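## Task

Take the printed block off the desk and set it down on the coffee table. Nothing standing on the floor may be left toppled. The robot must not tip over or finish leaning, or the task fails. The block must rest there by itself, not be held in place by the robot.

## Robot and tools

Robot: a Hello Robot Stretch 3 with a single arm. It has a two-wheel differential base (0.33 m long, 0.34 m wide) that cannot strafe, a vertical mast carrying a lift, and a telescoping arm that reaches out to the robot's RIGHT side, ending in a wrist (yaw, pitch, roll) and a two-finger gripper. To bring the gripper farther forward or back, you drive the base. Spins happen about the point midway between the wheels, 0.05 m behind the front edge. With the arm retracted and wrist folded, a spin sweeps a radius of 0.28 m; an unfolded, level wrist reaches beyond that. Cameras: head_camera and nav_camera (both aimed by head_pan_rad and head_tilt_rad) and wrist_camera on the gripper.

Frames: the base frame has its origin on the floor between the drive wheels, x forward, y left, z up. hand_pose is reported in it, at the point where the closed fingertips meet. The odometry frame is the base frame as it was when the scene began; heading is positive to the left, in the range -3.142 to 3.142.

execute_actions takes "actions", a list run in sequence. Each action may have "robot" (one command, a list of up to 8 commands run one after the other, or {"stop": true} to brake everything and clear the queue), "steps" (1 to 450 control steps at 30 per second; default 1), and "until" (valid only with steps; the action ends early once all its conditions hold). An action with only steps simply waits. An empty list just returns the current state. If any part of a call is invalid or out of range, none of it runs.

A command may contain:
- "base": exactly one of {"translate_m": d}, a straight drive of d metres relative to where the base stands when that command begins (positive forward, |d| up to 1), or {"rotate_rad": d}, a spin in place by d radians relative to the current heading (positive counter-clockwise/left, |d| up to 3.2). These are offsets, not poses.
- "joints": absolute targets by name; unnamed joints keep their previous goals. lift_m 0 to 1.1 (arm height on mast); arm_m 0 to 0.52 (extension); wrist_yaw_rad -1.345 to 4.42 (0 along the arm, positive toward the front, 3.0 folded over the base); wrist_pitch_rad -1.57 to 0.451 (0 level, negative fingertips down); wrist_roll_rad -2.911 to 2.911; gripper_m -0.089 to 0.179 (larger is wider; actual tip gap is about 0.007 less when nearly shut, 0.025 less when fully open); head_pan_rad -3.953 to 1.73 (0 forward, positive left, -1.57 looks along the arm); head_tilt_rad -1.53 to 0.419 (negative down).
- "contact_limits": {"arm_m": effort percent 1 to 100}, how hard the arm may push before it halts; applies until arm_m's next command.
In a list, items can also be {"pause_s": seconds, max 15}. A later item starts only when everything in the previous one finished "done" (base or gripper "off_target" also lets it proceed). A new command takes effect immediately and discards what remains of an older queue.

Waiting: to block until all motion is over, use "steps": 450 with "until": {"robot": {"status": "ended"}}. Other conditions compare fields, e.g. {"lift_m": [">", 0.3]} or {"base_status": ["!=", "moving"]}, using =, !=, <, <=, >, >=. "any" instead of "robot" triggers when any single motion or the queue ends.

Gripping: command gripper_m below the object's width to grasp (lower squeezes harder); to let go, command at least 0.02 above the value where the tips first touched. Neither the reading nor "done" proves a grasp; check cameras. Over-squeezing triggers a stall guard that weakens the grip.

Speed: the base goes fast (0.30 m/s, 1.9 rad/s) only when stowed: lift_m under 0.30, arm_m under 0.03, wrist_yaw_rad over 2.54. Otherwise 0.10 m/s and 0.63 rad/s.

Wrist safety: fold or unfold the wrist only with lift_m between 0.32 and 0.95, wrist_pitch_rad -0.4 and roll near 0; after folding, the lift may go down to 0.25. If wrist_yaw_rad is under -0.4, keep pitch at -0.5 or lower.

Result lines: base_status and joint_status per part (moving, done, off_target, contact_stop, time_out, stopped, not_commanded, torque_fault); the base bracket shows distance covered versus goal; joint_goals; measured_speeds; refusals count, queue state and queue_left; lidar_m (12 ranges in 30 degree sectors counter-clockwise from straight ahead, plane 0.17 m high, sees table legs not tops); wrist_depth_mm and head_depth_mm as 7x7 grids of median depths; base_odometry; turned_by_wheels and turned_by_imu; base_tilt in degrees (forward/right positive); motor_effort with peak in brackets. Lines starting refused:, dropped: or replaced: explain rejected goals, abandoned queue items or how a superseded motion ended. robot.on_its_own appears when the robot changed a goal itself, a joint went slack after contact_stop, a servo switched off, effort at rest is abnormal, or the base leans.

zoom_image: {"camera": one of head_camera, nav_camera, wrist_camera, "region": [x0, y0, x1, y1]} in pixels of that camera's latest image, at most 504 by 504, origin top-left.

finished_scene: {"scene": n}, the current scene's number; irreversible. Before calling it, make sure every motion has ended and the object sits on the table released.

Cautions: pushing against something rigid with the gripper above about 0.45 m can tip the robot, and a repeat push after a contact_stop is worse. Do not drive while gripping or pressing on something fixed. If the base snags and leans, reverse the last move in small steps, pull the gripper free, and lower lift_m to about 0.2 if still tilted. Avoid dropping, slamming or hard pushing, prolonged wrist strain (servo cut-out for 10 s), and knocking over floor items.

Each tool is called after "Call:" as name(argument=value, ...) on one line, values as JSON.

## Session

Call:
execute_actions(actions=[])

Scene clock: 0.00 s.
robot.base_odometry: x=+0.000 y=+0.000 heading=+0.000 (m, m, rad; robot's odometry frame)
robot.turned_by_wheels: +0.000 (rad since the last result)
robot.turned_by_imu: +0.000 (rad since the last result)
robot.base_tilt: forward=+1.2 right=-0.5 (deg)
robot.lidar_m: 0.86 0.91 1.27 2.16 2.11 1.22 1.55 0.99 0.74 0.71 0.78 0.89
robot.head_depth_mm: 2010 2711 2857 2787 2701 1086 805 / 1993 3033 3136 3103 3101 1075 811 / 2035 3110 3089 3121 3135 1066 814 / 2043 3149 3132 3119 2311 1053 821 / 2079 3099 3150 3172 2292 1041 824 / 2068 3124 3152 3099 3217 1030 830 / 2099 3167 3180 3250 3191 1021 837
robot.base_status: not_commanded
robot.joint_positions: lift_m=+0.368 arm_m=-0.001 wrist_yaw_rad=+2.835 wrist_pitch_rad=-0.545 wrist_roll_rad=-0.005 gripper_m=+0.037 head_pan_rad=+0.003 head_tilt_rad=+0.001
robot.joint_goals: lift_m=+0.368 arm_m=-0.001 wrist_yaw_rad=+2.835 wrist_pitch_rad=-0.545 wrist_roll_rad=-0.005 gripper_m=+0.037 head_pan_rad=+0.003 head_tilt_rad=+0.001
robot.joint_status: lift_m=not_commanded arm_m=not_commanded wrist_yaw_rad=not_commanded wrist_pitch_rad=not_commanded wrist_roll_rad=not_commanded gripper_m=not_commanded head_pan_rad=not_commanded head_tilt_rad=not_commanded
robot.measured_speeds: translate_m=+0.000 rotate_rad=+0.000 lift_m=+0.000 arm_m=+0.000 wrist_yaw_rad=+0.000 wrist_pitch_rad=+0.000 wrist_roll_rad=+0.000 head_pan_rad=+0.000 head_tilt_rad=+0.000
robot: refusals=0 queue=idle queue_left=0
robot.motor_effort: left_wheel=-1 right_wheel=+0 lift_m=+29 arm_m=+1 wrist_yaw_rad=+1 wrist_pitch_rad=+5 wrist_roll_rad=+0 gripper_m=+0 head_pan_rad=+0 head_tilt_rad=+2 (%)
robot.hand_pose: x=+0.0412 y=+0.0530 z=+0.3533 quat_wxyz=(+0.292, +0.700, +0.085, +0.646) (m; robot's base frame)
robot.wrist_depth_mm: - - - - - 987 732 / - - - - - - 757 / - - - - 958 933 829 / 770 794 788 767 744 741 729 / 671 - 660 638 650 629 607 / 559 544 575 544 556 539 531 / 492 502 - 479 471 466 466
pictures: head_camera (sideways: a quarter turn clockwise sets it upright), nav_camera (sideways: a quarter turn counterclockwise sets it upright), wrist_camera
Images, in order (width x height): head_camera 896x504, nav_camera 672x504, wrist_camera 644x364.

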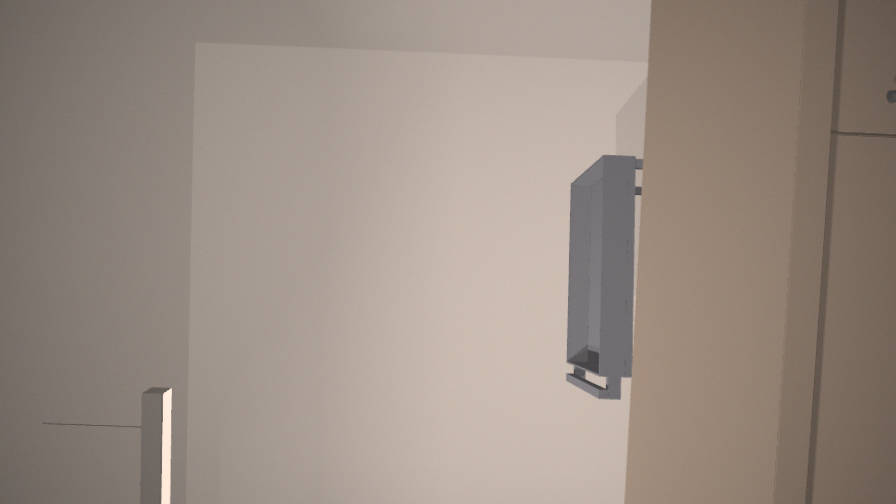

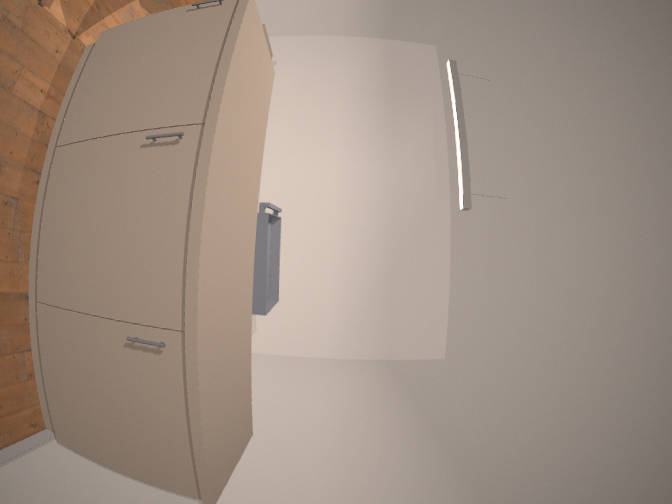

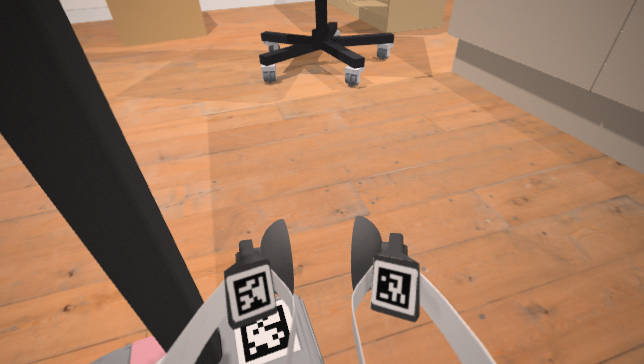

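Call:
execute_actions(actions=[{"robot":{"joints":{"head_pan_rad":1.7,"head_tilt_rad":-0.55}},"steps":120,"until":{"robot":{"status":"ended"}}}])

Scene clock: 1.50 s.
robot.base_odometry: x=+0.000 y=+0.000 heading=+0.000 (m, m, rad; robot's odometry frame)
robot.turned_by_wheels: +0.000 (rad since the last result)
robot.turned_by_imu: +0.000 (rad since the last result)
robot.base_tilt: forward=+1.2 right=-0.5 (deg)
robot.lidar_m: 0.86 0.91 1.27 2.16 2.13 1.22 1.54 0.99 0.74 0.71 0.78 0.89
robot.head_depth_mm: 2494 2752 2923 1557 1760 1530 1290 / 2534 2767 2993 2381 1868 1536 1284 / 2563 2824 2448 2346 1862 1512 1287 / 2633 2872 2283 2330 1855 1516 1282 / 2642 2936 3085 2367 1854 1513 1283 / 2715 2956 3171 2389 1844 1503 1296 / 2674 2895 3162 - - - -
robot.base_status: not_commanded
robot.joint_positions: lift_m=+0.368 arm_m=-0.001 wrist_yaw_rad=+2.835 wrist_pitch_rad=-0.545 wrist_roll_rad=-0.005 gripper_m=+0.037 head_pan_rad=+1.693 head_tilt_rad=-0.543
robot.joint_goals: lift_m=+0.368 arm_m=-0.001 wrist_yaw_rad=+2.835 wrist_pitch_rad=-0.545 wrist_roll_rad=-0.005 gripper_m=+0.037 head_pan_rad=+1.700 head_tilt_rad=-0.550
robot.joint_status: lift_m=not_commanded arm_m=not_commanded wrist_yaw_rad=not_commanded wrist_pitch_rad=not_commanded wrist_roll_rad=not_commanded gripper_m=not_commanded head_pan_rad=done head_tilt_rad=done
robot.measured_speeds: translate_m=+0.000 rotate_rad=+0.000 lift_m=+0.000 arm_m=+0.000 wrist_yaw_rad=+0.000 wrist_pitch_rad=+0.000 wrist_roll_rad=+0.000 head_pan_rad=+0.000 head_tilt_rad=+0.000
robot: refusals=0 queue=done queue_left=0
robot.motor_effort: left_wheel=+0(1) right_wheel=+0(0) lift_m=+29(29) arm_m=+1(1) wrist_yaw_rad=+0(1) wrist_pitch_rad=+5(5) wrist_roll_rad=+0(0) gripper_m=+0(1) head_pan_rad=+4(47) head_tilt_rad=-4(38) (%)
robot.hand_pose: x=+0.0412 y=+0.0530 z=+0.3533 quat_wxyz=(+0.292, +0.700, +0.085, +0.646) (m; robot's base frame)
robot.wrist_depth_mm: - - - - - 960 721 / - - - - - - 763 / - - - 970 944 941 830 / 767 809 780 763 756 753 754 / 659 - 653 641 648 621 615 / 558 545 567 548 557 535 523 / 492 499 - 479 471 467 471
pictures: head_camera (sideways: a quarter turn clockwise sets it upright), nav_camera (sideways: a quarter turn counterclockwise sets it upright), wrist_camera
Images, in order (width x height): head_camera 896x504, nav_camera 672x504, wrist_camera 644x364.

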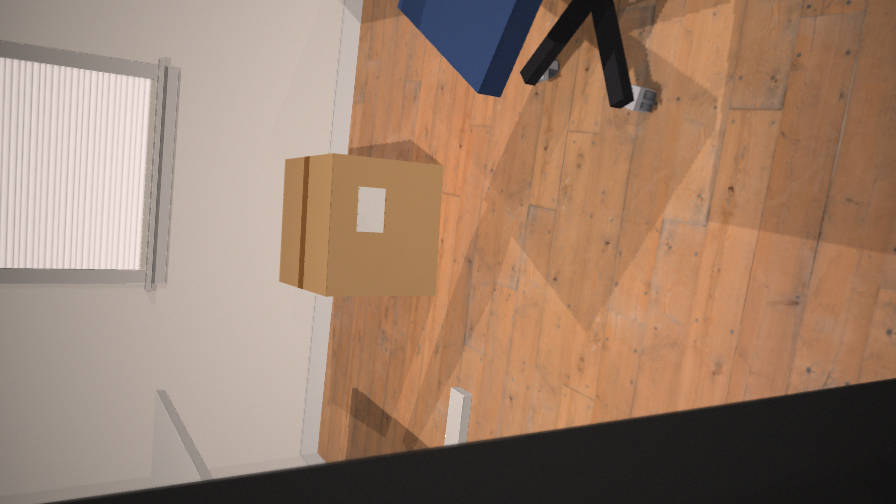

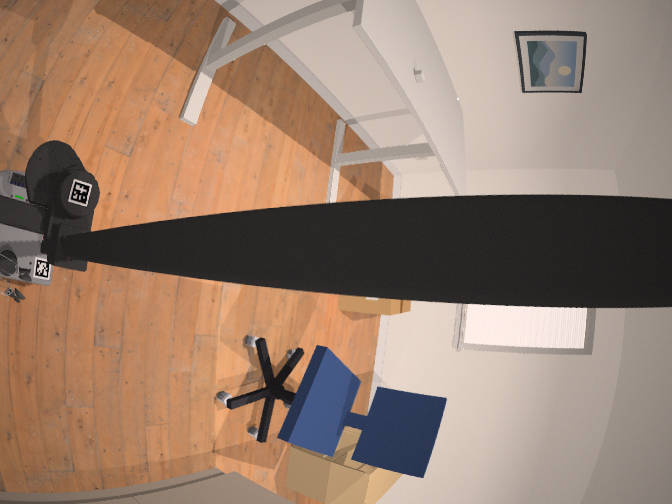

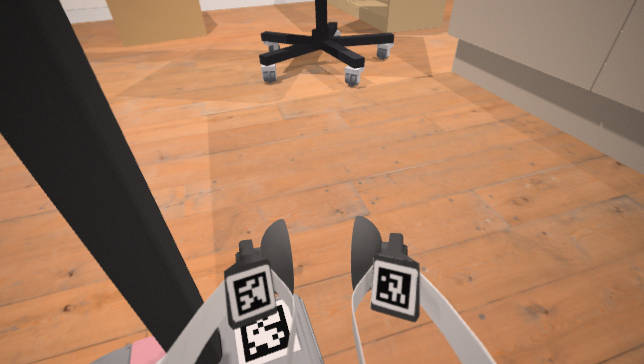

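Call:
execute_actions(actions=[{"robot":{"base":{"rotate_rad":1.57},"joints":{"head_pan_rad":0.7,"head_tilt_rad":-0.35}},"steps":200,"until":{"robot":{"status":"ended"}}}])

Scene clock: 5.07 s.
robot.base_odometry: x=+0.000 y=+0.000 heading=+1.570 (m, m, rad; robot's odometry frame)
robot.turned_by_wheels: +1.570 (rad since the last result)
robot.turned_by_imu: +1.567 (rad since the last result)
robot.base_tilt: forward=+1.2 right=-0.5 (deg)
robot.lidar_m: 2.15 2.12 1.21 1.55 0.99 0.74 0.71 0.77 0.88 0.86 0.91 1.27
robot.head_depth_mm: 2647 2856 3008 3247 2434 1838 1472 / 2308 2518 1849 2888 2312 1843 1468 / 2095 2271 1804 2677 2408 1820 1460 / 1868 2043 1772 2318 2381 1806 1459 / 1714 1850 1762 1178 2196 1784 1452 / 1589 1696 1718 1080 2027 1798 1411 / 1478 1556 1571 1066 1346 1476 1447
robot.base_status: done (rotate_rad +1.5699 of +1.5700)
robot.joint_positions: lift_m=+0.368 arm_m=-0.001 wrist_yaw_rad=+2.835 wrist_pitch_rad=-0.545 wrist_roll_rad=-0.005 gripper_m=+0.037 head_pan_rad=+0.707 head_tilt_rad=-0.359
robot.joint_goals: lift_m=+0.368 arm_m=-0.001 wrist_yaw_rad=+2.835 wrist_pitch_rad=-0.545 wrist_roll_rad=-0.005 gripper_m=+0.037 head_pan_rad=+0.700 head_tilt_rad=-0.350
robot.joint_status: lift_m=not_commanded arm_m=not_commanded wrist_yaw_rad=not_commanded wrist_pitch_rad=not_commanded wrist_roll_rad=not_commanded gripper_m=not_commanded head_pan_rad=done head_tilt_rad=done
robot.measured_speeds: translate_m=+0.000 rotate_rad=+0.000 lift_m=+0.000 arm_m=+0.000 wrist_yaw_rad=+0.000 wrist_pitch_rad=+0.000 wrist_roll_rad=+0.000 head_pan_rad=+0.000 head_tilt_rad=+0.000
robot: refusals=0 queue=done queue_left=0
robot.motor_effort: left_wheel=-3(8) right_wheel=+2(4) lift_m=+29(29) arm_m=+0(1) wrist_yaw_rad=+1(1) wrist_pitch_rad=+5(6) wrist_roll_rad=+0(0) gripper_m=+0(0) head_pan_rad=-4(47) head_tilt_rad=+5(24) (%)
robot.hand_pose: x=+0.0412 y=+0.0530 z=+0.3533 quat_wxyz=(+0.292, +0.700, +0.085, +0.646) (m; robot's base frame)
robot.wrist_depth_mm: - - - - - - - / - - - - - - - / - - - 981 947 917 918 / 774 805 781 765 753 754 729 / 658 - 648 638 638 622 623 / 566 541 565 543 557 539 534 / 486 498 - 481 476 471 464
pictures: head_camera (sideways: a quarter turn clockwise sets it upright), nav_camera (sideways: a quarter turn counterclockwise sets it upright), wrist_camera
Images, in order (width x height): head_camera 896x504, nav_camera 672x504, wrist_camera 644x364.

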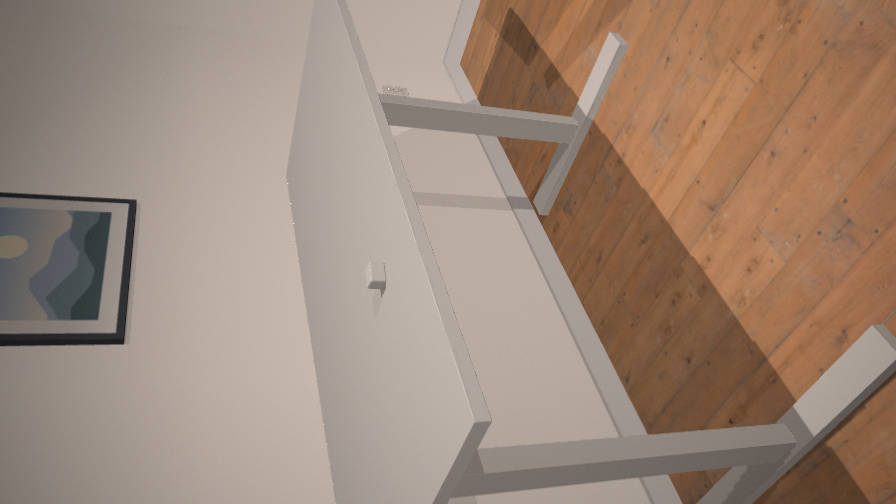

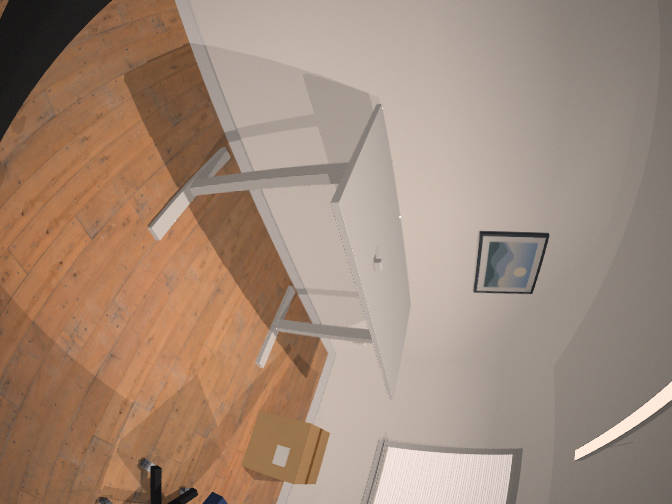

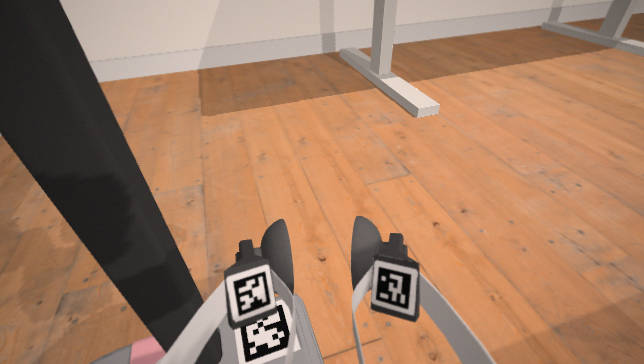

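Call:
execute_actions(actions=[{"robot":[{"base":{"rotate_rad":0.295},"joints":{"lift_m":0.28}},{"base":{"translate_m":0.6}},{"base":{"translate_m":0.6}},{"base":{"rotate_rad":2.846}},{"joints":{"lift_m":0.9,"wrist_pitch_rad":-0.4,"head_pan_rad":-1.57,"head_tilt_rad":-0.6}},{"joints":{"wrist_yaw_rad":1.57}},{"joints":{"lift_m":1.09}},{"joints":{"wrist_yaw_rad":0,"wrist_pitch_rad":-0.6,"gripper_m":0.15}}],"steps":450,"until":{"robot":{"status":"ended"}}},{"steps":300,"until":{"robot":{"status":"ended"}}}])

Scene clock: 29.57 s.
robot.base_odometry: x=-0.348 y=+1.148 heading=-1.572 (m, m, rad; robot's odometry frame)
robot.turned_by_wheels: +3.141 (rad since the last result)
robot.turned_by_imu: +3.121 (rad since the last result)
robot.base_tilt: forward=+1.2 right=-0.5 (deg)
robot.lidar_m: 1.86 1.74 1.29 0.86 0.85 1.05 0.98 0.98 0.99 1.16 0.85 1.68
robot.head_depth_mm: - - - - - - 1202 / - - - - - - 1197 / 971 - - - - - 1257 / 973 1055 809 619 458 1454 1241 / 978 1064 805 617 471 1454 1245 / 979 1066 799 591 469 1451 1232 / 988 1057 794 588 467 1438 1235
robot.base_status: done (rotate_rad +2.8459 of +2.8460)
robot.joint_positions: lift_m=+1.090 arm_m=-0.001 wrist_yaw_rad=+0.003 wrist_pitch_rad=-0.612 wrist_roll_rad=-0.005 gripper_m=+0.150 head_pan_rad=-1.563 head_tilt_rad=-0.593
robot.joint_goals: lift_m=+1.090 arm_m=-0.001 wrist_yaw_rad=+0.000 wrist_pitch_rad=-0.600 wrist_roll_rad=-0.005 gripper_m=+0.150 head_pan_rad=-1.570 head_tilt_rad=-0.600
robot.joint_status: lift_m=done arm_m=not_commanded wrist_yaw_rad=done wrist_pitch_rad=done wrist_roll_rad=not_commanded gripper_m=done head_pan_rad=done head_tilt_rad=done
robot.measured_speeds: translate_m=+0.000 rotate_rad=+0.000 lift_m=+0.000 arm_m=+0.000 wrist_yaw_rad=+0.000 wrist_pitch_rad=+0.000 wrist_roll_rad=+0.000 head_pan_rad=+0.000 head_tilt_rad=+0.000
robot: refusals=0 queue=done queue_left=0
robot.motor_effort: left_wheel=-4(15) right_wheel=+1(7) lift_m=+33(35) arm_m=+0(0) wrist_yaw_rad=-3(3) wrist_pitch_rad=+4(9) wrist_roll_rad=+0(0) gripper_m=+1(84) head_pan_rad=-4(43) head_tilt_rad=-4(25) (%)
robot.hand_pose: x=-0.0209 y=-0.3398 z=+1.0616 quat_wxyz=(+0.676, +0.215, -0.672, -0.212) (m; robot's base frame)
robot.wrist_depth_mm: 826 802 799 787 773 748 737 / 608 605 594 575 567 551 543 / 472 465 457 452 449 432 430 / 386 379 379 370 368 366 356 / 327 321 316 317 311 315 302 / 281 - 274 273 269 - 266 / 256 255 251 253 251 252 -
pictures: head_camera (sideways: a quarter turn clockwise sets it upright), nav_camera (sideways: a quarter turn counterclockwise sets it upright), wrist_camera
Images, in order (width x height): head_camera 896x504, nav_camera 672x504, wrist_camera 644x364.

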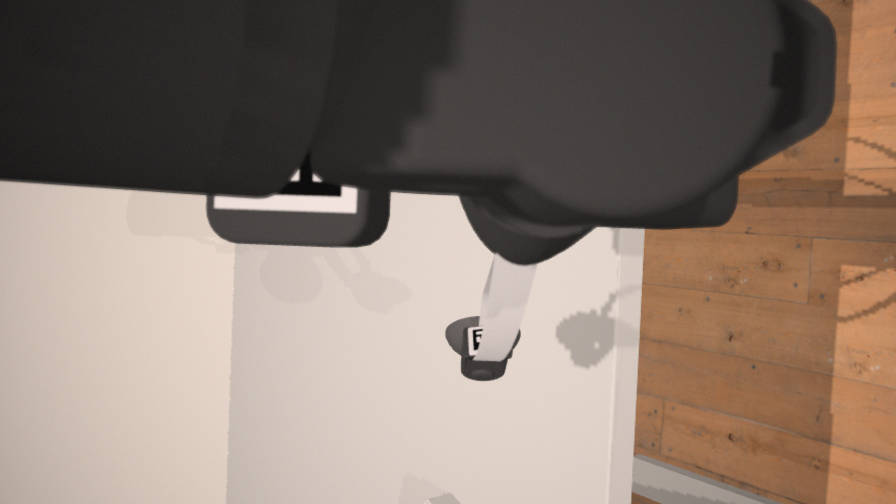

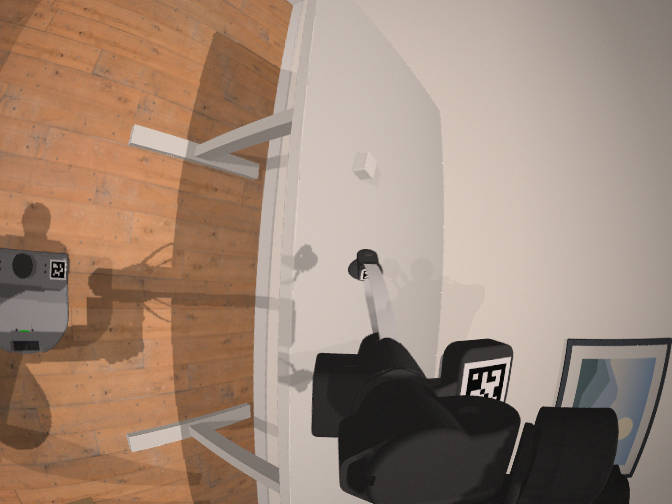

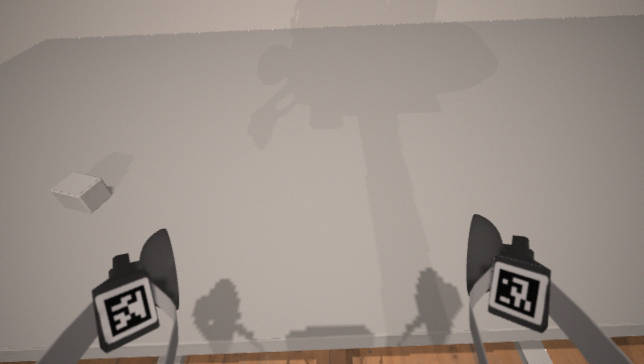

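Call:
execute_actions(actions=[{"robot":{"base":{"translate_m":0.27}},"steps":200,"until":{"robot":{"status":"ended"}}}])

Scene clock: 33.57 s.
robot.base_odometry: x=-0.348 y=+0.878 heading=-1.572 (m, m, rad; robot's odometry frame)
robot.turned_by_wheels: +0.000 (rad since the last result)
robot.turned_by_imu: -0.001 (rad since the last result)
robot.base_tilt: forward=+1.2 right=-0.5 (deg)
robot.lidar_m: 1.59 1.68 1.28 1.25 2.06 1.34 1.25 1.19 1.20 1.16 0.73 1.64
robot.head_depth_mm: - - - - - - 1203 / - - - - - - 1199 / 979 - - - - - 1251 / 978 1064 806 620 459 1451 1251 / 984 1069 804 616 471 1453 1236 / 983 1075 799 593 470 1159 1209 / 993 1065 799 589 467 1441 1239
robot.base_status: done (translate_m +0.2700 of +0.2700)
robot.joint_positions: lift_m=+1.090 arm_m=-0.001 wrist_yaw_rad=+0.003 wrist_pitch_rad=-0.612 wrist_roll_rad=-0.005 gripper_m=+0.150 head_pan_rad=-1.563 head_tilt_rad=-0.593
robot.joint_goals: lift_m=+1.090 arm_m=-0.001 wrist_yaw_rad=+0.000 wrist_pitch_rad=-0.600 wrist_roll_rad=-0.005 gripper_m=+0.150 head_pan_rad=-1.570 head_tilt_rad=-0.600
robot.joint_status: lift_m=done arm_m=not_commanded wrist_yaw_rad=done wrist_pitch_rad=done wrist_roll_rad=not_commanded gripper_m=done head_pan_rad=done head_tilt_rad=done
robot.measured_speeds: translate_m=+0.000 rotate_rad=+0.000 lift_m=+0.000 arm_m=+0.000 wrist_yaw_rad=+0.000 wrist_pitch_rad=+0.000 wrist_roll_rad=+0.000 head_pan_rad=+0.000 head_tilt_rad=+0.000
robot: refusals=0 queue=done queue_left=0
robot.motor_effort: left_wheel=-4(6) right_wheel=+1(5) lift_m=+33(33) arm_m=+1(0) wrist_yaw_rad=-3(3) wrist_pitch_rad=+5(5) wrist_roll_rad=+0(0) gripper_m=+0(1) head_pan_rad=-4(4) head_tilt_rad=-4(4) (%)
robot.hand_pose: x=-0.0210 y=-0.3398 z=+1.0615 quat_wxyz=(+0.676, +0.215, -0.672, -0.212) (m; robot's base frame)
robot.wrist_depth_mm: 819 826 806 797 785 754 736 / 926 604 583 579 564 546 544 / 513 462 461 454 443 436 433 / 386 382 374 359 366 362 356 / 326 324 317 317 310 315 305 / 279 - 275 272 270 - 266 / 254 253 252 253 250 256 -
pictures: head_camera (sideways: a quarter turn clockwise sets it upright), nav_camera (sideways: a quarter turn counterclockwise sets it upright), wrist_camera
Images, in order (width x height): head_camera 896x504, nav_camera 672x504, wrist_camera 644x364.

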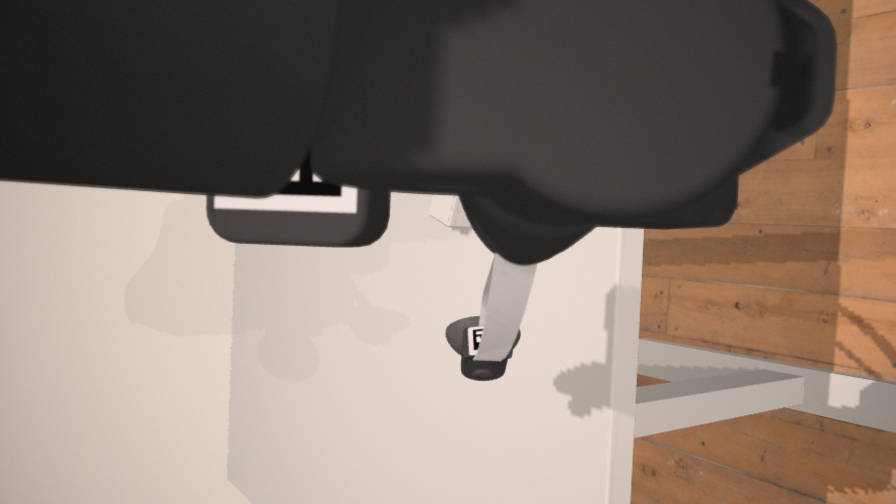

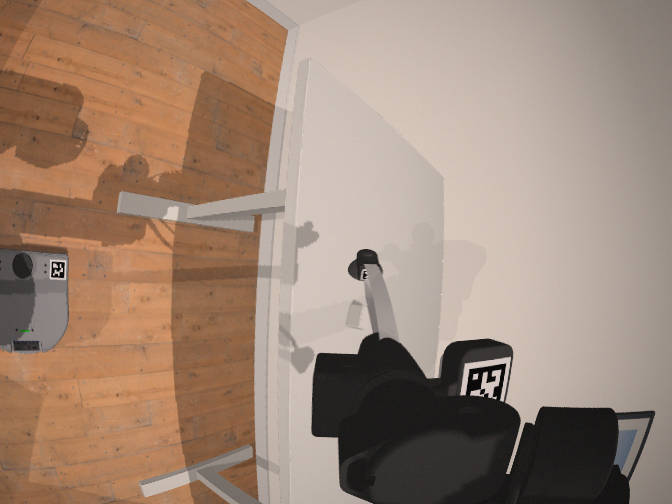

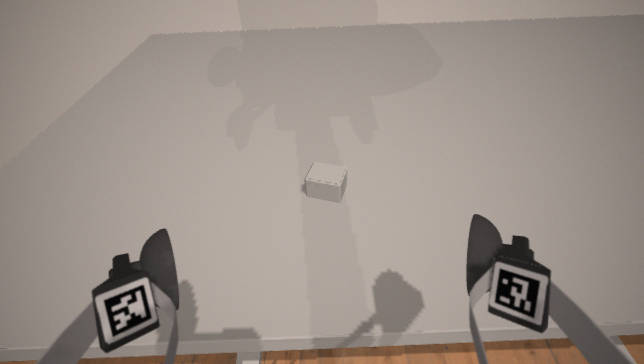

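Call:
execute_actions(actions=[{"robot":[{"joints":{"arm_m":0.14,"gripper_m":0.11}},{"joints":{"lift_m":1.01}}],"steps":300,"until":{"robot":{"status":"ended"}}}])

Scene clock: 37.27 s.
robot.base_odometry: x=-0.348 y=+0.878 heading=-1.572 (m, m, rad; robot's odometry frame)
robot.turned_by_wheels: +0.000 (rad since the last result)
robot.turned_by_imu: +0.000 (rad since the last result)
robot.base_tilt: forward=+1.2 right=-0.5 (deg)
robot.lidar_m: 1.59 1.68 1.28 1.24 2.06 1.34 1.25 1.19 1.20 1.16 0.73 1.64
robot.head_depth_mm: 964 1020 - - 469 1431 1254 / 964 1048 - - 474 1436 1249 / 971 1064 - - 454 1469 1252 / 980 1068 852 630 472 1458 1248 / 983 1071 801 594 471 1456 1241 / 988 1076 796 592 469 1166 1206 / 992 1066 792 586 468 1464 1238
robot.base_status: done (translate_m +0.2700 of +0.2700)
robot.joint_positions: lift_m=+1.010 arm_m=+0.140 wrist_yaw_rad=+0.002 wrist_pitch_rad=-0.614 wrist_roll_rad=-0.005 gripper_m=+0.110 head_pan_rad=-1.563 head_tilt_rad=-0.593
robot.joint_goals: lift_m=+1.010 arm_m=+0.140 wrist_yaw_rad=+0.000 wrist_pitch_rad=-0.600 wrist_roll_rad=-0.005 gripper_m=+0.110 head_pan_rad=-1.570 head_tilt_rad=-0.600
robot.joint_status: lift_m=done arm_m=done wrist_yaw_rad=done wrist_pitch_rad=done wrist_roll_rad=not_commanded gripper_m=done head_pan_rad=done head_tilt_rad=done
robot.measured_speeds: translate_m=+0.000 rotate_rad=+0.000 lift_m=+0.000 arm_m=+0.000 wrist_yaw_rad=+0.000 wrist_pitch_rad=+0.000 wrist_roll_rad=+0.000 head_pan_rad=+0.000 head_tilt_rad=+0.000
robot: refusals=0 queue=done queue_left=0
robot.motor_effort: left_wheel=-3(4) right_wheel=+1(1) lift_m=+24(33) arm_m=+4(5) wrist_yaw_rad=-1(3) wrist_pitch_rad=+5(5) wrist_roll_rad=+0(0) gripper_m=+0(80) head_pan_rad=-4(4) head_tilt_rad=-4(4) (%)
robot.hand_pose: x=-0.0211 y=-0.4802 z=+0.9816 quat_wxyz=(+0.676, +0.215, -0.672, -0.213) (m; robot's base frame)
robot.wrist_depth_mm: 695 575 559 543 533 513 497 / 418 413 404 394 384 376 371 / 324 316 311 309 303 299 294 / 263 258 253 251 250 246 243 / 221 219 219 184 215 210 208 / 191 191 188 185 185 187 181 / 168 163 166 164 163 159 160
pictures: head_camera (sideways: a quarter turn clockwise sets it upright), nav_camera (sideways: a quarter turn counterclockwise sets it upright), wrist_camera
Images, in order (width x height): head_camera 896x504, nav_camera 672x504, wrist_camera 644x364.

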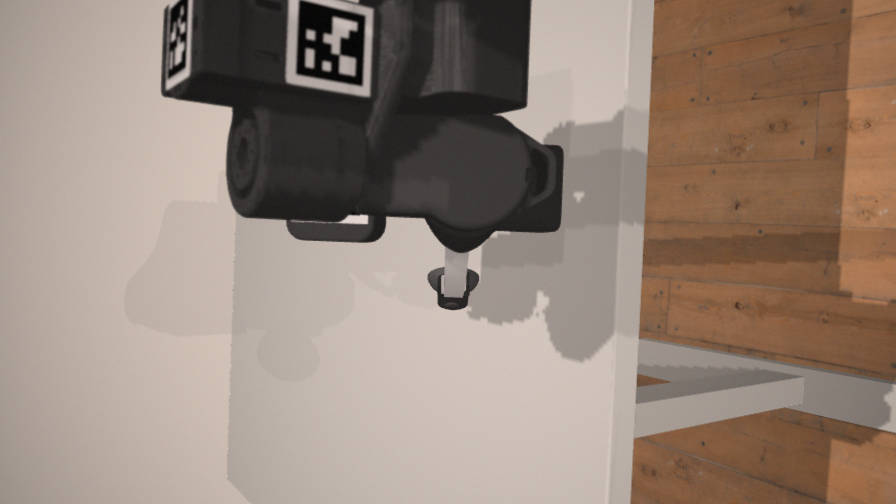

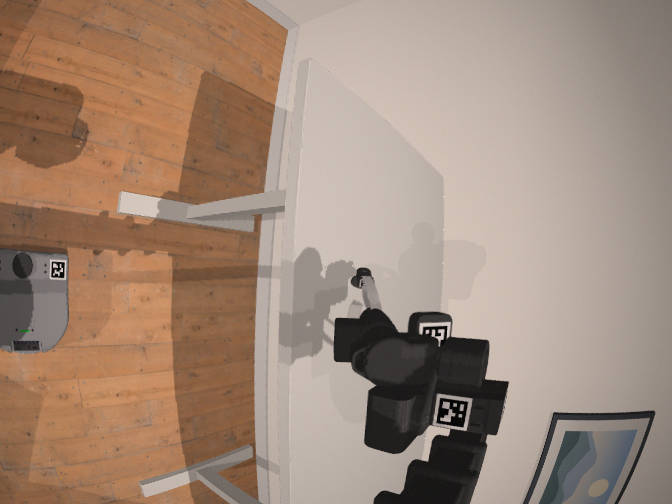

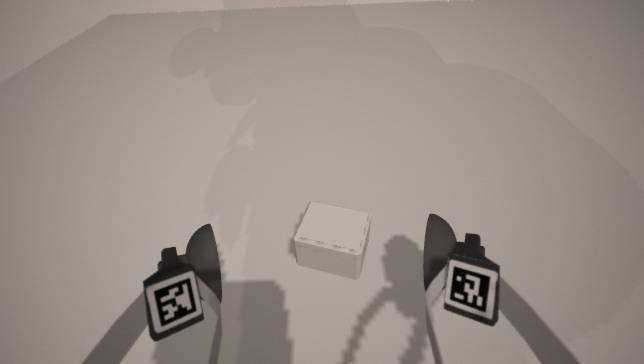

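Call:
execute_actions(actions=[{"robot":[{"joints":{"arm_m":0.165,"lift_m":0.992}},{"joints":{"gripper_m":0.015}},{"pause_s":0.5},{"joints":{"lift_m":1.08}}],"steps":300,"until":{"robot":{"status":"ended"}}}])

Scene clock: 41.77 s.
robot.base_odometry: x=-0.348 y=+0.878 heading=-1.572 (m, m, rad; robot's odometry frame)
robot.turned_by_wheels: +0.000 (rad since the last result)
robot.turned_by_imu: +0.000 (rad since the last result)
robot.base_tilt: forward=+1.3 right=-0.5 (deg)
robot.lidar_m: 1.59 1.68 1.28 1.25 2.06 1.34 1.25 1.19 1.20 1.16 0.73 1.64
robot.head_depth_mm: - - 747 604 476 1441 1261 / - - 744 600 475 1437 1254 / - - - 576 473 1458 1251 / 976 1062 848 597 472 1456 1251 / 980 1065 805 594 470 1460 1238 / 987 1074 798 593 469 1162 1212 / 991 1071 792 589 467 1451 1238
robot.base_status: done (translate_m +0.2700 of +0.2700)
robot.joint_positions: lift_m=+1.080 arm_m=+0.165 wrist_yaw_rad=-0.003 wrist_pitch_rad=-0.615 wrist_roll_rad=-0.005 gripper_m=+0.016 head_pan_rad=-1.563 head_tilt_rad=-0.593
robot.joint_goals: lift_m=+1.080 arm_m=+0.165 wrist_yaw_rad=+0.000 wrist_pitch_rad=-0.600 wrist_roll_rad=-0.005 gripper_m=+0.015 head_pan_rad=-1.570 head_tilt_rad=-0.600
robot.joint_status: lift_m=done arm_m=done wrist_yaw_rad=done wrist_pitch_rad=done wrist_roll_rad=not_commanded gripper_m=done head_pan_rad=done head_tilt_rad=done
robot.measured_speeds: translate_m=+0.000 rotate_rad=+0.000 lift_m=+0.000 arm_m=+0.000 wrist_yaw_rad=+0.000 wrist_pitch_rad=+0.000 wrist_roll_rad=+0.000 head_pan_rad=+0.000 head_tilt_rad=+0.000
robot: refusals=0 queue=done queue_left=0
robot.motor_effort: left_wheel=-3(4) right_wheel=+2(2) lift_m=+33(34) arm_m=+3(10) wrist_yaw_rad=+2(4) wrist_pitch_rad=+6(5) wrist_roll_rad=+0(0) gripper_m=-12(87) head_pan_rad=-4(4) head_tilt_rad=-4(5) (%)
robot.hand_pose: x=-0.0222 y=-0.5051 z=+1.0511 quat_wxyz=(+0.675, +0.214, -0.672, -0.215) (m; robot's base frame)
robot.wrist_depth_mm: 706 689 676 676 677 687 671 / 755 571 552 545 535 531 515 / 448 451 438 432 423 422 413 / 370 362 358 356 350 344 342 / 309 305 312 297 307 295 291 / 268 265 266 144 - 256 253 / 236 236 228 229 228 226 224
pictures: head_camera (sideways: a quarter turn clockwise sets it upright), nav_camera (sideways: a quarter turn counterclockwise sets it upright), wrist_camera
Images, in order (width x height): head_camera 896x504, nav_camera 672x504, wrist_camera 644x364.

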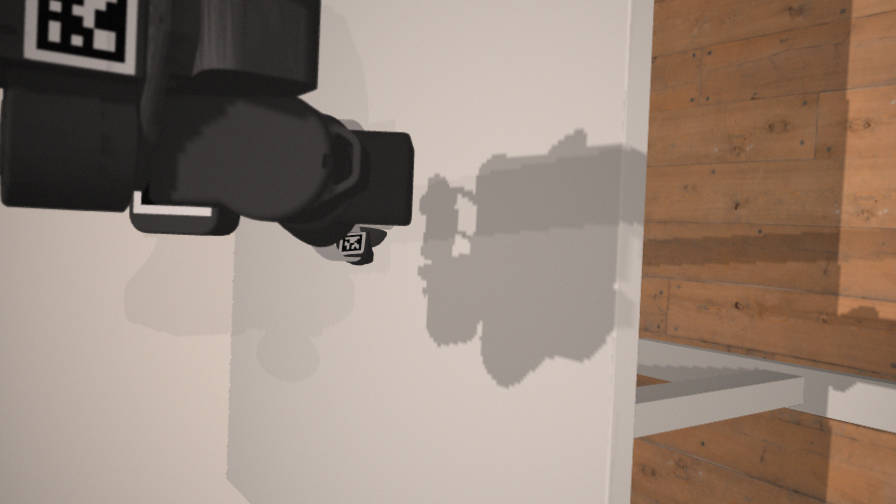

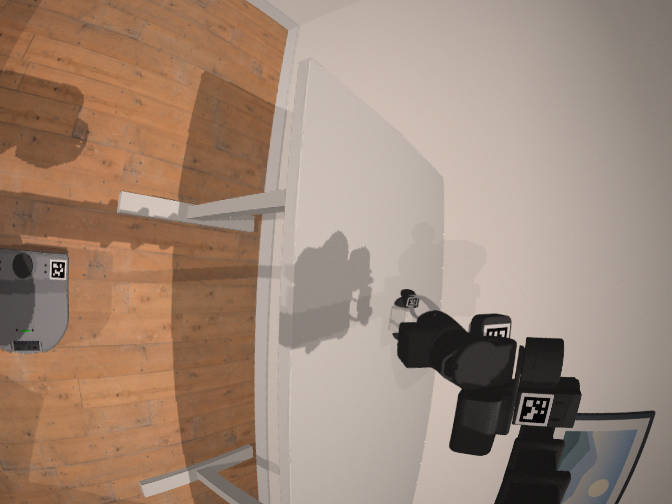

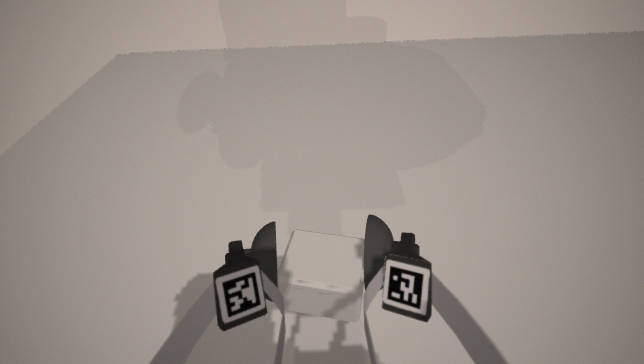

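Call:
execute_actions(actions=[{"robot":[{"joints":{"arm_m":0.0,"gripper_m":0.005,"head_pan_rad":1.7,"head_tilt_rad":-0.6}},{"joints":{"wrist_yaw_rad":1.57,"wrist_pitch_rad":-0.4}},{"joints":{"lift_m":0.6},"base":{"rotate_rad":0.8}}],"steps":400,"until":{"robot":{"status":"ended"}}}])

Scene clock: 51.10 s.
robot.base_odometry: x=-0.348 y=+0.878 heading=-0.773 (m, m, rad; robot's odometry frame)
robot.turned_by_wheels: +0.800 (rad since the last result)
robot.turned_by_imu: +0.798 (rad since the last result)
robot.base_tilt: forward=+1.2 right=-0.5 (deg)
robot.lidar_m: 1.42 1.24 0.96 0.96 1.25 1.25 1.19 1.17 0.73 1.38 1.59 1.59
robot.head_depth_mm: 2727 3025 1137 1294 1141 1271 1253 / 2544 2766 1122 1276 1136 1018 1198 / 2411 2513 2214 2000 1241 1425 1249 / 2221 2398 2613 2216 1768 1455 1251 / 2115 2327 2552 2215 1755 1453 1242 / 1974 2186 2410 2204 1742 1479 - / 1882 2068 2262 - - - -
robot.base_status: done (rotate_rad +0.7999 of +0.8000)
robot.joint_positions: lift_m=+0.600 arm_m=+0.000 wrist_yaw_rad=+1.567 wrist_pitch_rad=-0.423 wrist_roll_rad=-0.005 gripper_m=+0.006 head_pan_rad=+1.693 head_tilt_rad=-0.593
robot.joint_goals: lift_m=+0.600 arm_m=+0.000 wrist_yaw_rad=+1.570 wrist_pitch_rad=-0.400 wrist_roll_rad=-0.005 gripper_m=+0.005 head_pan_rad=+1.700 head_tilt_rad=-0.600
robot.joint_status: lift_m=done arm_m=done wrist_yaw_rad=done wrist_pitch_rad=done wrist_roll_rad=not_commanded gripper_m=done head_pan_rad=done head_tilt_rad=done
robot.measured_speeds: translate_m=+0.000 rotate_rad=+0.000 lift_m=+0.000 arm_m=+0.000 wrist_yaw_rad=+0.000 wrist_pitch_rad=+0.000 wrist_roll_rad=+0.000 head_pan_rad=+0.000 head_tilt_rad=+0.000
robot: refusals=0 queue=done queue_left=0
robot.motor_effort: left_wheel=-4(8) right_wheel=+2(4) lift_m=+24(33) arm_m=-2(3) wrist_yaw_rad=+3(3) wrist_pitch_rad=+8(9) wrist_roll_rad=+0(0) gripper_m=-15(59) head_pan_rad=+4(45) head_tilt_rad=-4(5) (%)
robot.hand_pose: x=+0.2024 y=-0.1462 z=+0.6118 quat_wxyz=(+0.596, +0.592, -0.383, +0.384) (m; robot's base frame)
robot.wrist_depth_mm: 909 - - - - - - / 918 - - - - - - / - - - - - - - / - - - - - - - / - - - - - - - / 931 917 907 144 - 871 866 / 796 771 745 773 746 747 729
pictures: head_camera (sideways: a quarter turn clockwise sets it upright), nav_camera (sideways: a quarter turn counterclockwise sets it upright), wrist_camera
Images, in order (width x height): head_camera 896x504, nav_camera 672x504, wrist_camera 644x364.

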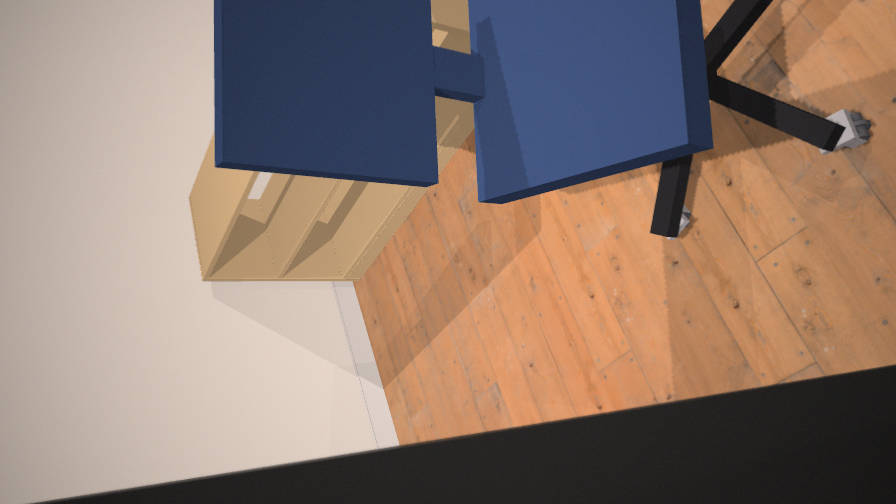

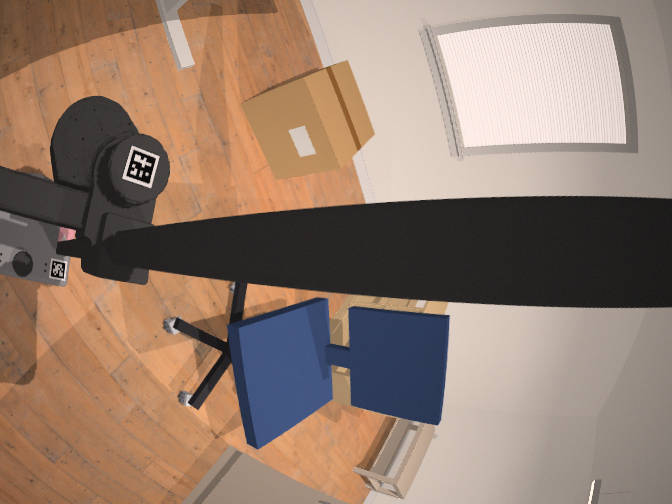

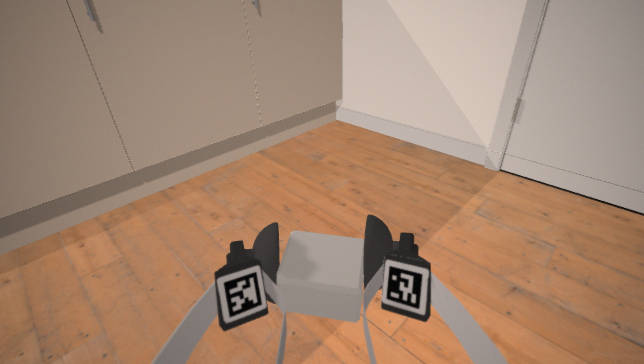

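Call:
execute_actions(actions=[{"robot":[{"base":{"rotate_rad":2.07},"joints":{"wrist_yaw_rad":0,"wrist_pitch_rad":0,"lift_m":0.18,"head_pan_rad":-1.2,"head_tilt_rad":-0.9}},{"base":{"translate_m":0.52}},{"base":{"rotate_rad":0.27}}],"steps":450,"until":{"robot":{"status":"ended"}}}])

Scene clock: 63.83 s.
robot.base_odometry: x=-0.208 y=+1.379 heading=+1.567 (m, m, rad; robot's odometry frame)
robot.turned_by_wheels: +2.340 (rad since the last result)
robot.turned_by_imu: +2.333 (rad since the last result)
robot.base_tilt: forward=+1.2 right=-0.4 (deg)
robot.lidar_m: 0.76 0.77 0.95 1.29 1.11 1.87 2.09 1.56 1.16 0.68 1.26 1.71
robot.head_depth_mm: 794 1002 1889 1031 899 1211 1130 / 742 866 1114 1025 897 1122 1123 / 704 780 948 1025 948 1252 1151 / 1486 713 855 1042 1394 1249 1120 / 1476 1660 1795 1617 1399 1247 1118 / 1547 1669 1832 1602 1405 1254 1114 / 1612 1807 1855 1601 1406 1251 1118
robot.base_status: done (rotate_rad +0.2699 of +0.2700)
robot.joint_positions: lift_m=+0.180 arm_m=+0.000 wrist_yaw_rad=+0.002 wrist_pitch_rad=-0.026 wrist_roll_rad=-0.005 gripper_m=+0.006 head_pan_rad=-1.193 head_tilt_rad=-0.889
robot.joint_goals: lift_m=+0.180 arm_m=+0.000 wrist_yaw_rad=+0.000 wrist_pitch_rad=+0.000 wrist_roll_rad=-0.005 gripper_m=+0.005 head_pan_rad=-1.200 head_tilt_rad=-0.900
robot.joint_status: lift_m=done arm_m=done wrist_yaw_rad=done wrist_pitch_rad=done wrist_roll_rad=not_commanded gripper_m=done head_pan_rad=done head_tilt_rad=done
robot.measured_speeds: translate_m=+0.000 rotate_rad=+0.000 lift_m=+0.000 arm_m=+0.000 wrist_yaw_rad=+0.000 wrist_pitch_rad=+0.000 wrist_roll_rad=+0.000 head_pan_rad=+0.000 head_tilt_rad=+0.000
robot: refusals=0 queue=done queue_left=0
robot.motor_effort: left_wheel=-4(11) right_wheel=+1(5) lift_m=+25(25) arm_m=-2(2) wrist_yaw_rad=-2(2) wrist_pitch_rad=+10(11) wrist_roll_rad=-1(0) gripper_m=-16(16) head_pan_rad=-4(45) head_tilt_rad=-6(30) (%)
robot.hand_pose: x=-0.0209 y=-0.4008 z=+0.2881 quat_wxyz=(+0.709, +0.010, -0.705, -0.009) (m; robot's base frame)
robot.wrist_depth_mm: 268 216 183 171 177 794 801 / 289 286 309 312 357 816 810 / - - - - 950 839 838 / - - - - - 864 864 / - - - 442 945 914 927 / 795 731 595 144 - 617 675 / 571 583 392 403 533 489 516
pictures: head_camera (sideways: a quarter turn clockwise sets it upright), nav_camera (sideways: a quarter turn counterclockwise sets it upright), wrist_camera
Images, in order (width x height): head_camera 896x504, nav_camera 672x504, wrist_camera 644x364.

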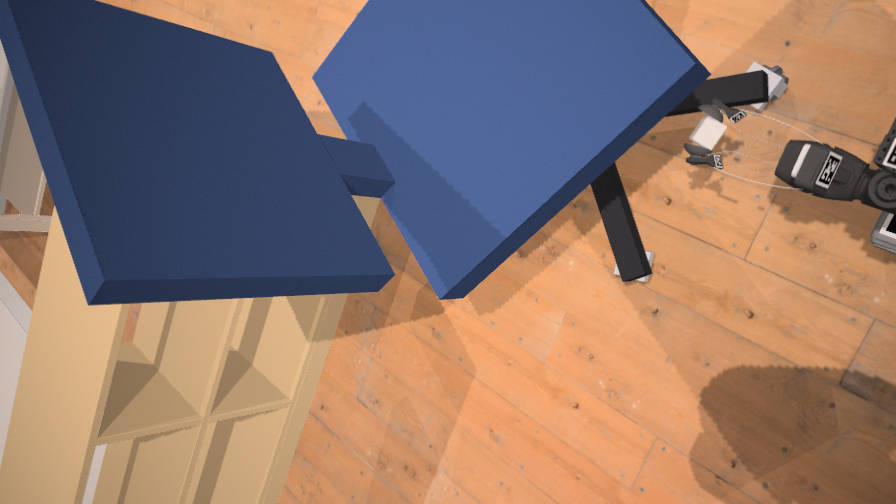

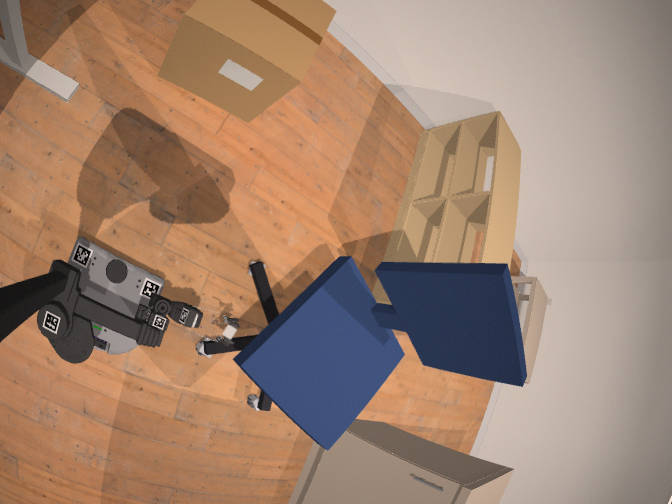

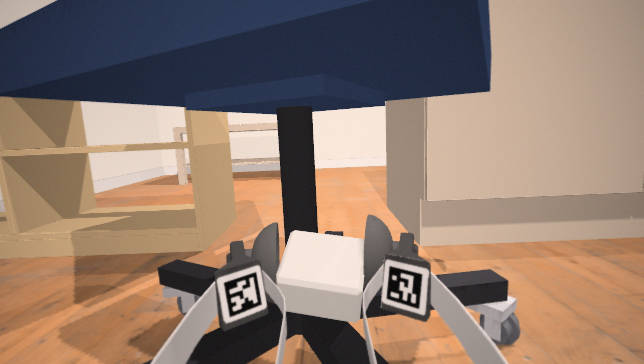

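Call:
execute_actions(actions=[{"robot":[{"base":{"translate_m":0.16},"joints":{"head_pan_rad":-1.5,"head_tilt_rad":-1.0}},{"joints":{"arm_m":0.52},"contact_limits":{"arm_m":15}}],"steps":450,"until":{"robot":{"status":"ended"}}}])

Scene clock: 70.43 s.
robot.base_odometry: x=-0.207 y=+1.539 heading=+1.567 (m, m, rad; robot's odometry frame)
robot.turned_by_wheels: +0.000 (rad since the last result)
robot.turned_by_imu: -0.001 (rad since the last result)
robot.base_tilt: forward=+1.3 right=-0.5 (deg)
robot.lidar_m: 0.60 0.61 0.88 1.29 1.27 1.22 2.25 1.55 1.21 0.70 1.46 0.65
robot.head_depth_mm: 2285 1938 1072 949 889 1216 1110 / 2136 1904 1074 949 1208 1218 1144 / 777 954 1067 944 1307 1214 - / 660 786 1013 1000 1296 1211 - / 593 715 1578 1479 1333 1212 1108 / 1305 1515 1660 1478 1346 1218 1108 / 1301 1709 1675 1511 1343 1215 1106
robot.base_status: done (translate_m +0.1600 of +0.1600)
robot.joint_positions: lift_m=+0.180 arm_m=+0.440 wrist_yaw_rad=+0.002 wrist_pitch_rad=-0.024 wrist_roll_rad=-0.005 gripper_m=+0.006 head_pan_rad=-1.493 head_tilt_rad=-0.989
robot.joint_goals: lift_m=+0.180 arm_m=+0.439 wrist_yaw_rad=+0.000 wrist_pitch_rad=+0.000 wrist_roll_rad=-0.005 gripper_m=+0.005 head_pan_rad=-1.500 head_tilt_rad=-1.000
robot.joint_status: lift_m=done arm_m=contact_stop wrist_yaw_rad=done wrist_pitch_rad=done wrist_roll_rad=not_commanded gripper_m=done head_pan_rad=done head_tilt_rad=done
robot.measured_speeds: translate_m=+0.000 rotate_rad=+0.004 lift_m=+0.000 arm_m=+0.022 wrist_yaw_rad=+0.010 wrist_pitch_rad=+0.024 wrist_roll_rad=+0.000 head_pan_rad=+0.000 head_tilt_rad=-0.024
robot: refusals=0 queue=dropped queue_left=0
robot.on_its_own: arm_m is slack since a contact_stop, until your next command for it (your +0.520 is given up)
robot.motor_effort: left_wheel=-4(13) right_wheel=+1(5) lift_m=+27(27) arm_m=+1(17) wrist_yaw_rad=-1(2) wrist_pitch_rad=+8(10) wrist_roll_rad=+0(0) gripper_m=-15(16) head_pan_rad=-4(29) head_tilt_rad=-7(18) (%)
robot.contact_limits: arm_m 15 (drawing in: default 19, maximum 32; extending or still: default 28, maximum 46)
robot.hand_pose: x=-0.0210 y=-0.8403 z=+0.2885 quat_wxyz=(+0.709, +0.009, -0.705, -0.008) (m; robot's base frame)
robot.wrist_depth_mm: 630 601 167 173 180 154 128 / - - 752 - - 696 503 / - - 745 - - 759 504 / - - 727 - - 756 508 / 871 - 637 - - 770 515 / 616 603 560 144 - 678 516 / 559 566 535 545 536 519 513
pictures: head_camera (sideways: a quarter turn clockwise sets it upright), nav_camera (sideways: a quarter turn counterclockwise sets it upright), wrist_camera
Images, in order (width x height): head_camera 896x504, nav_camera 672x504, wrist_camera 644x364.

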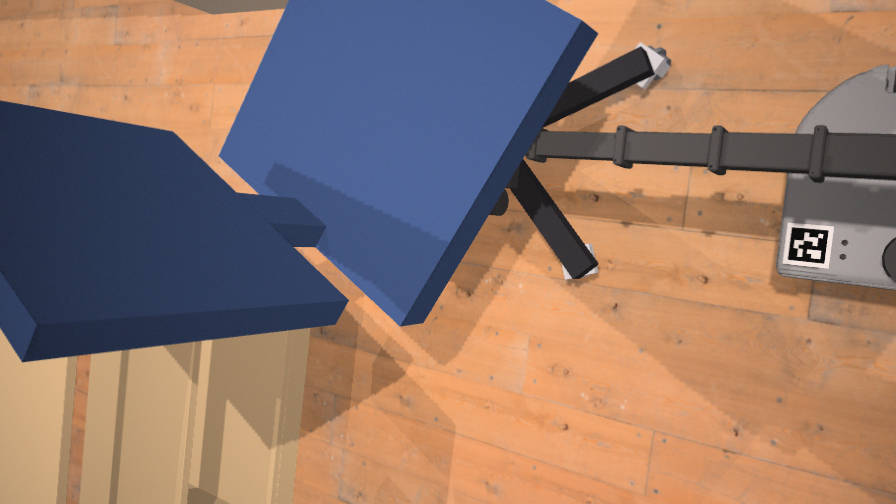

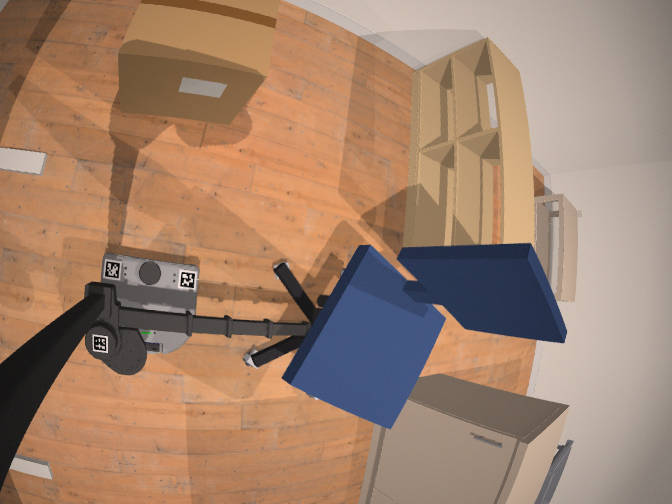

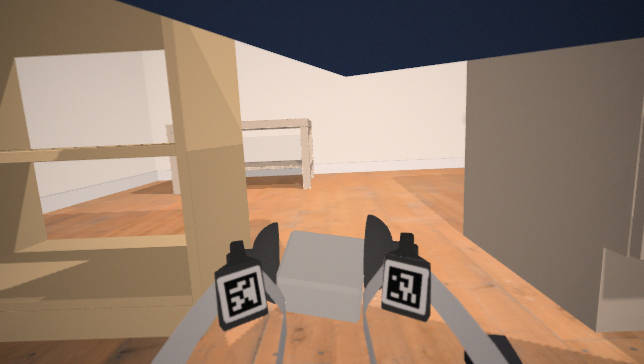

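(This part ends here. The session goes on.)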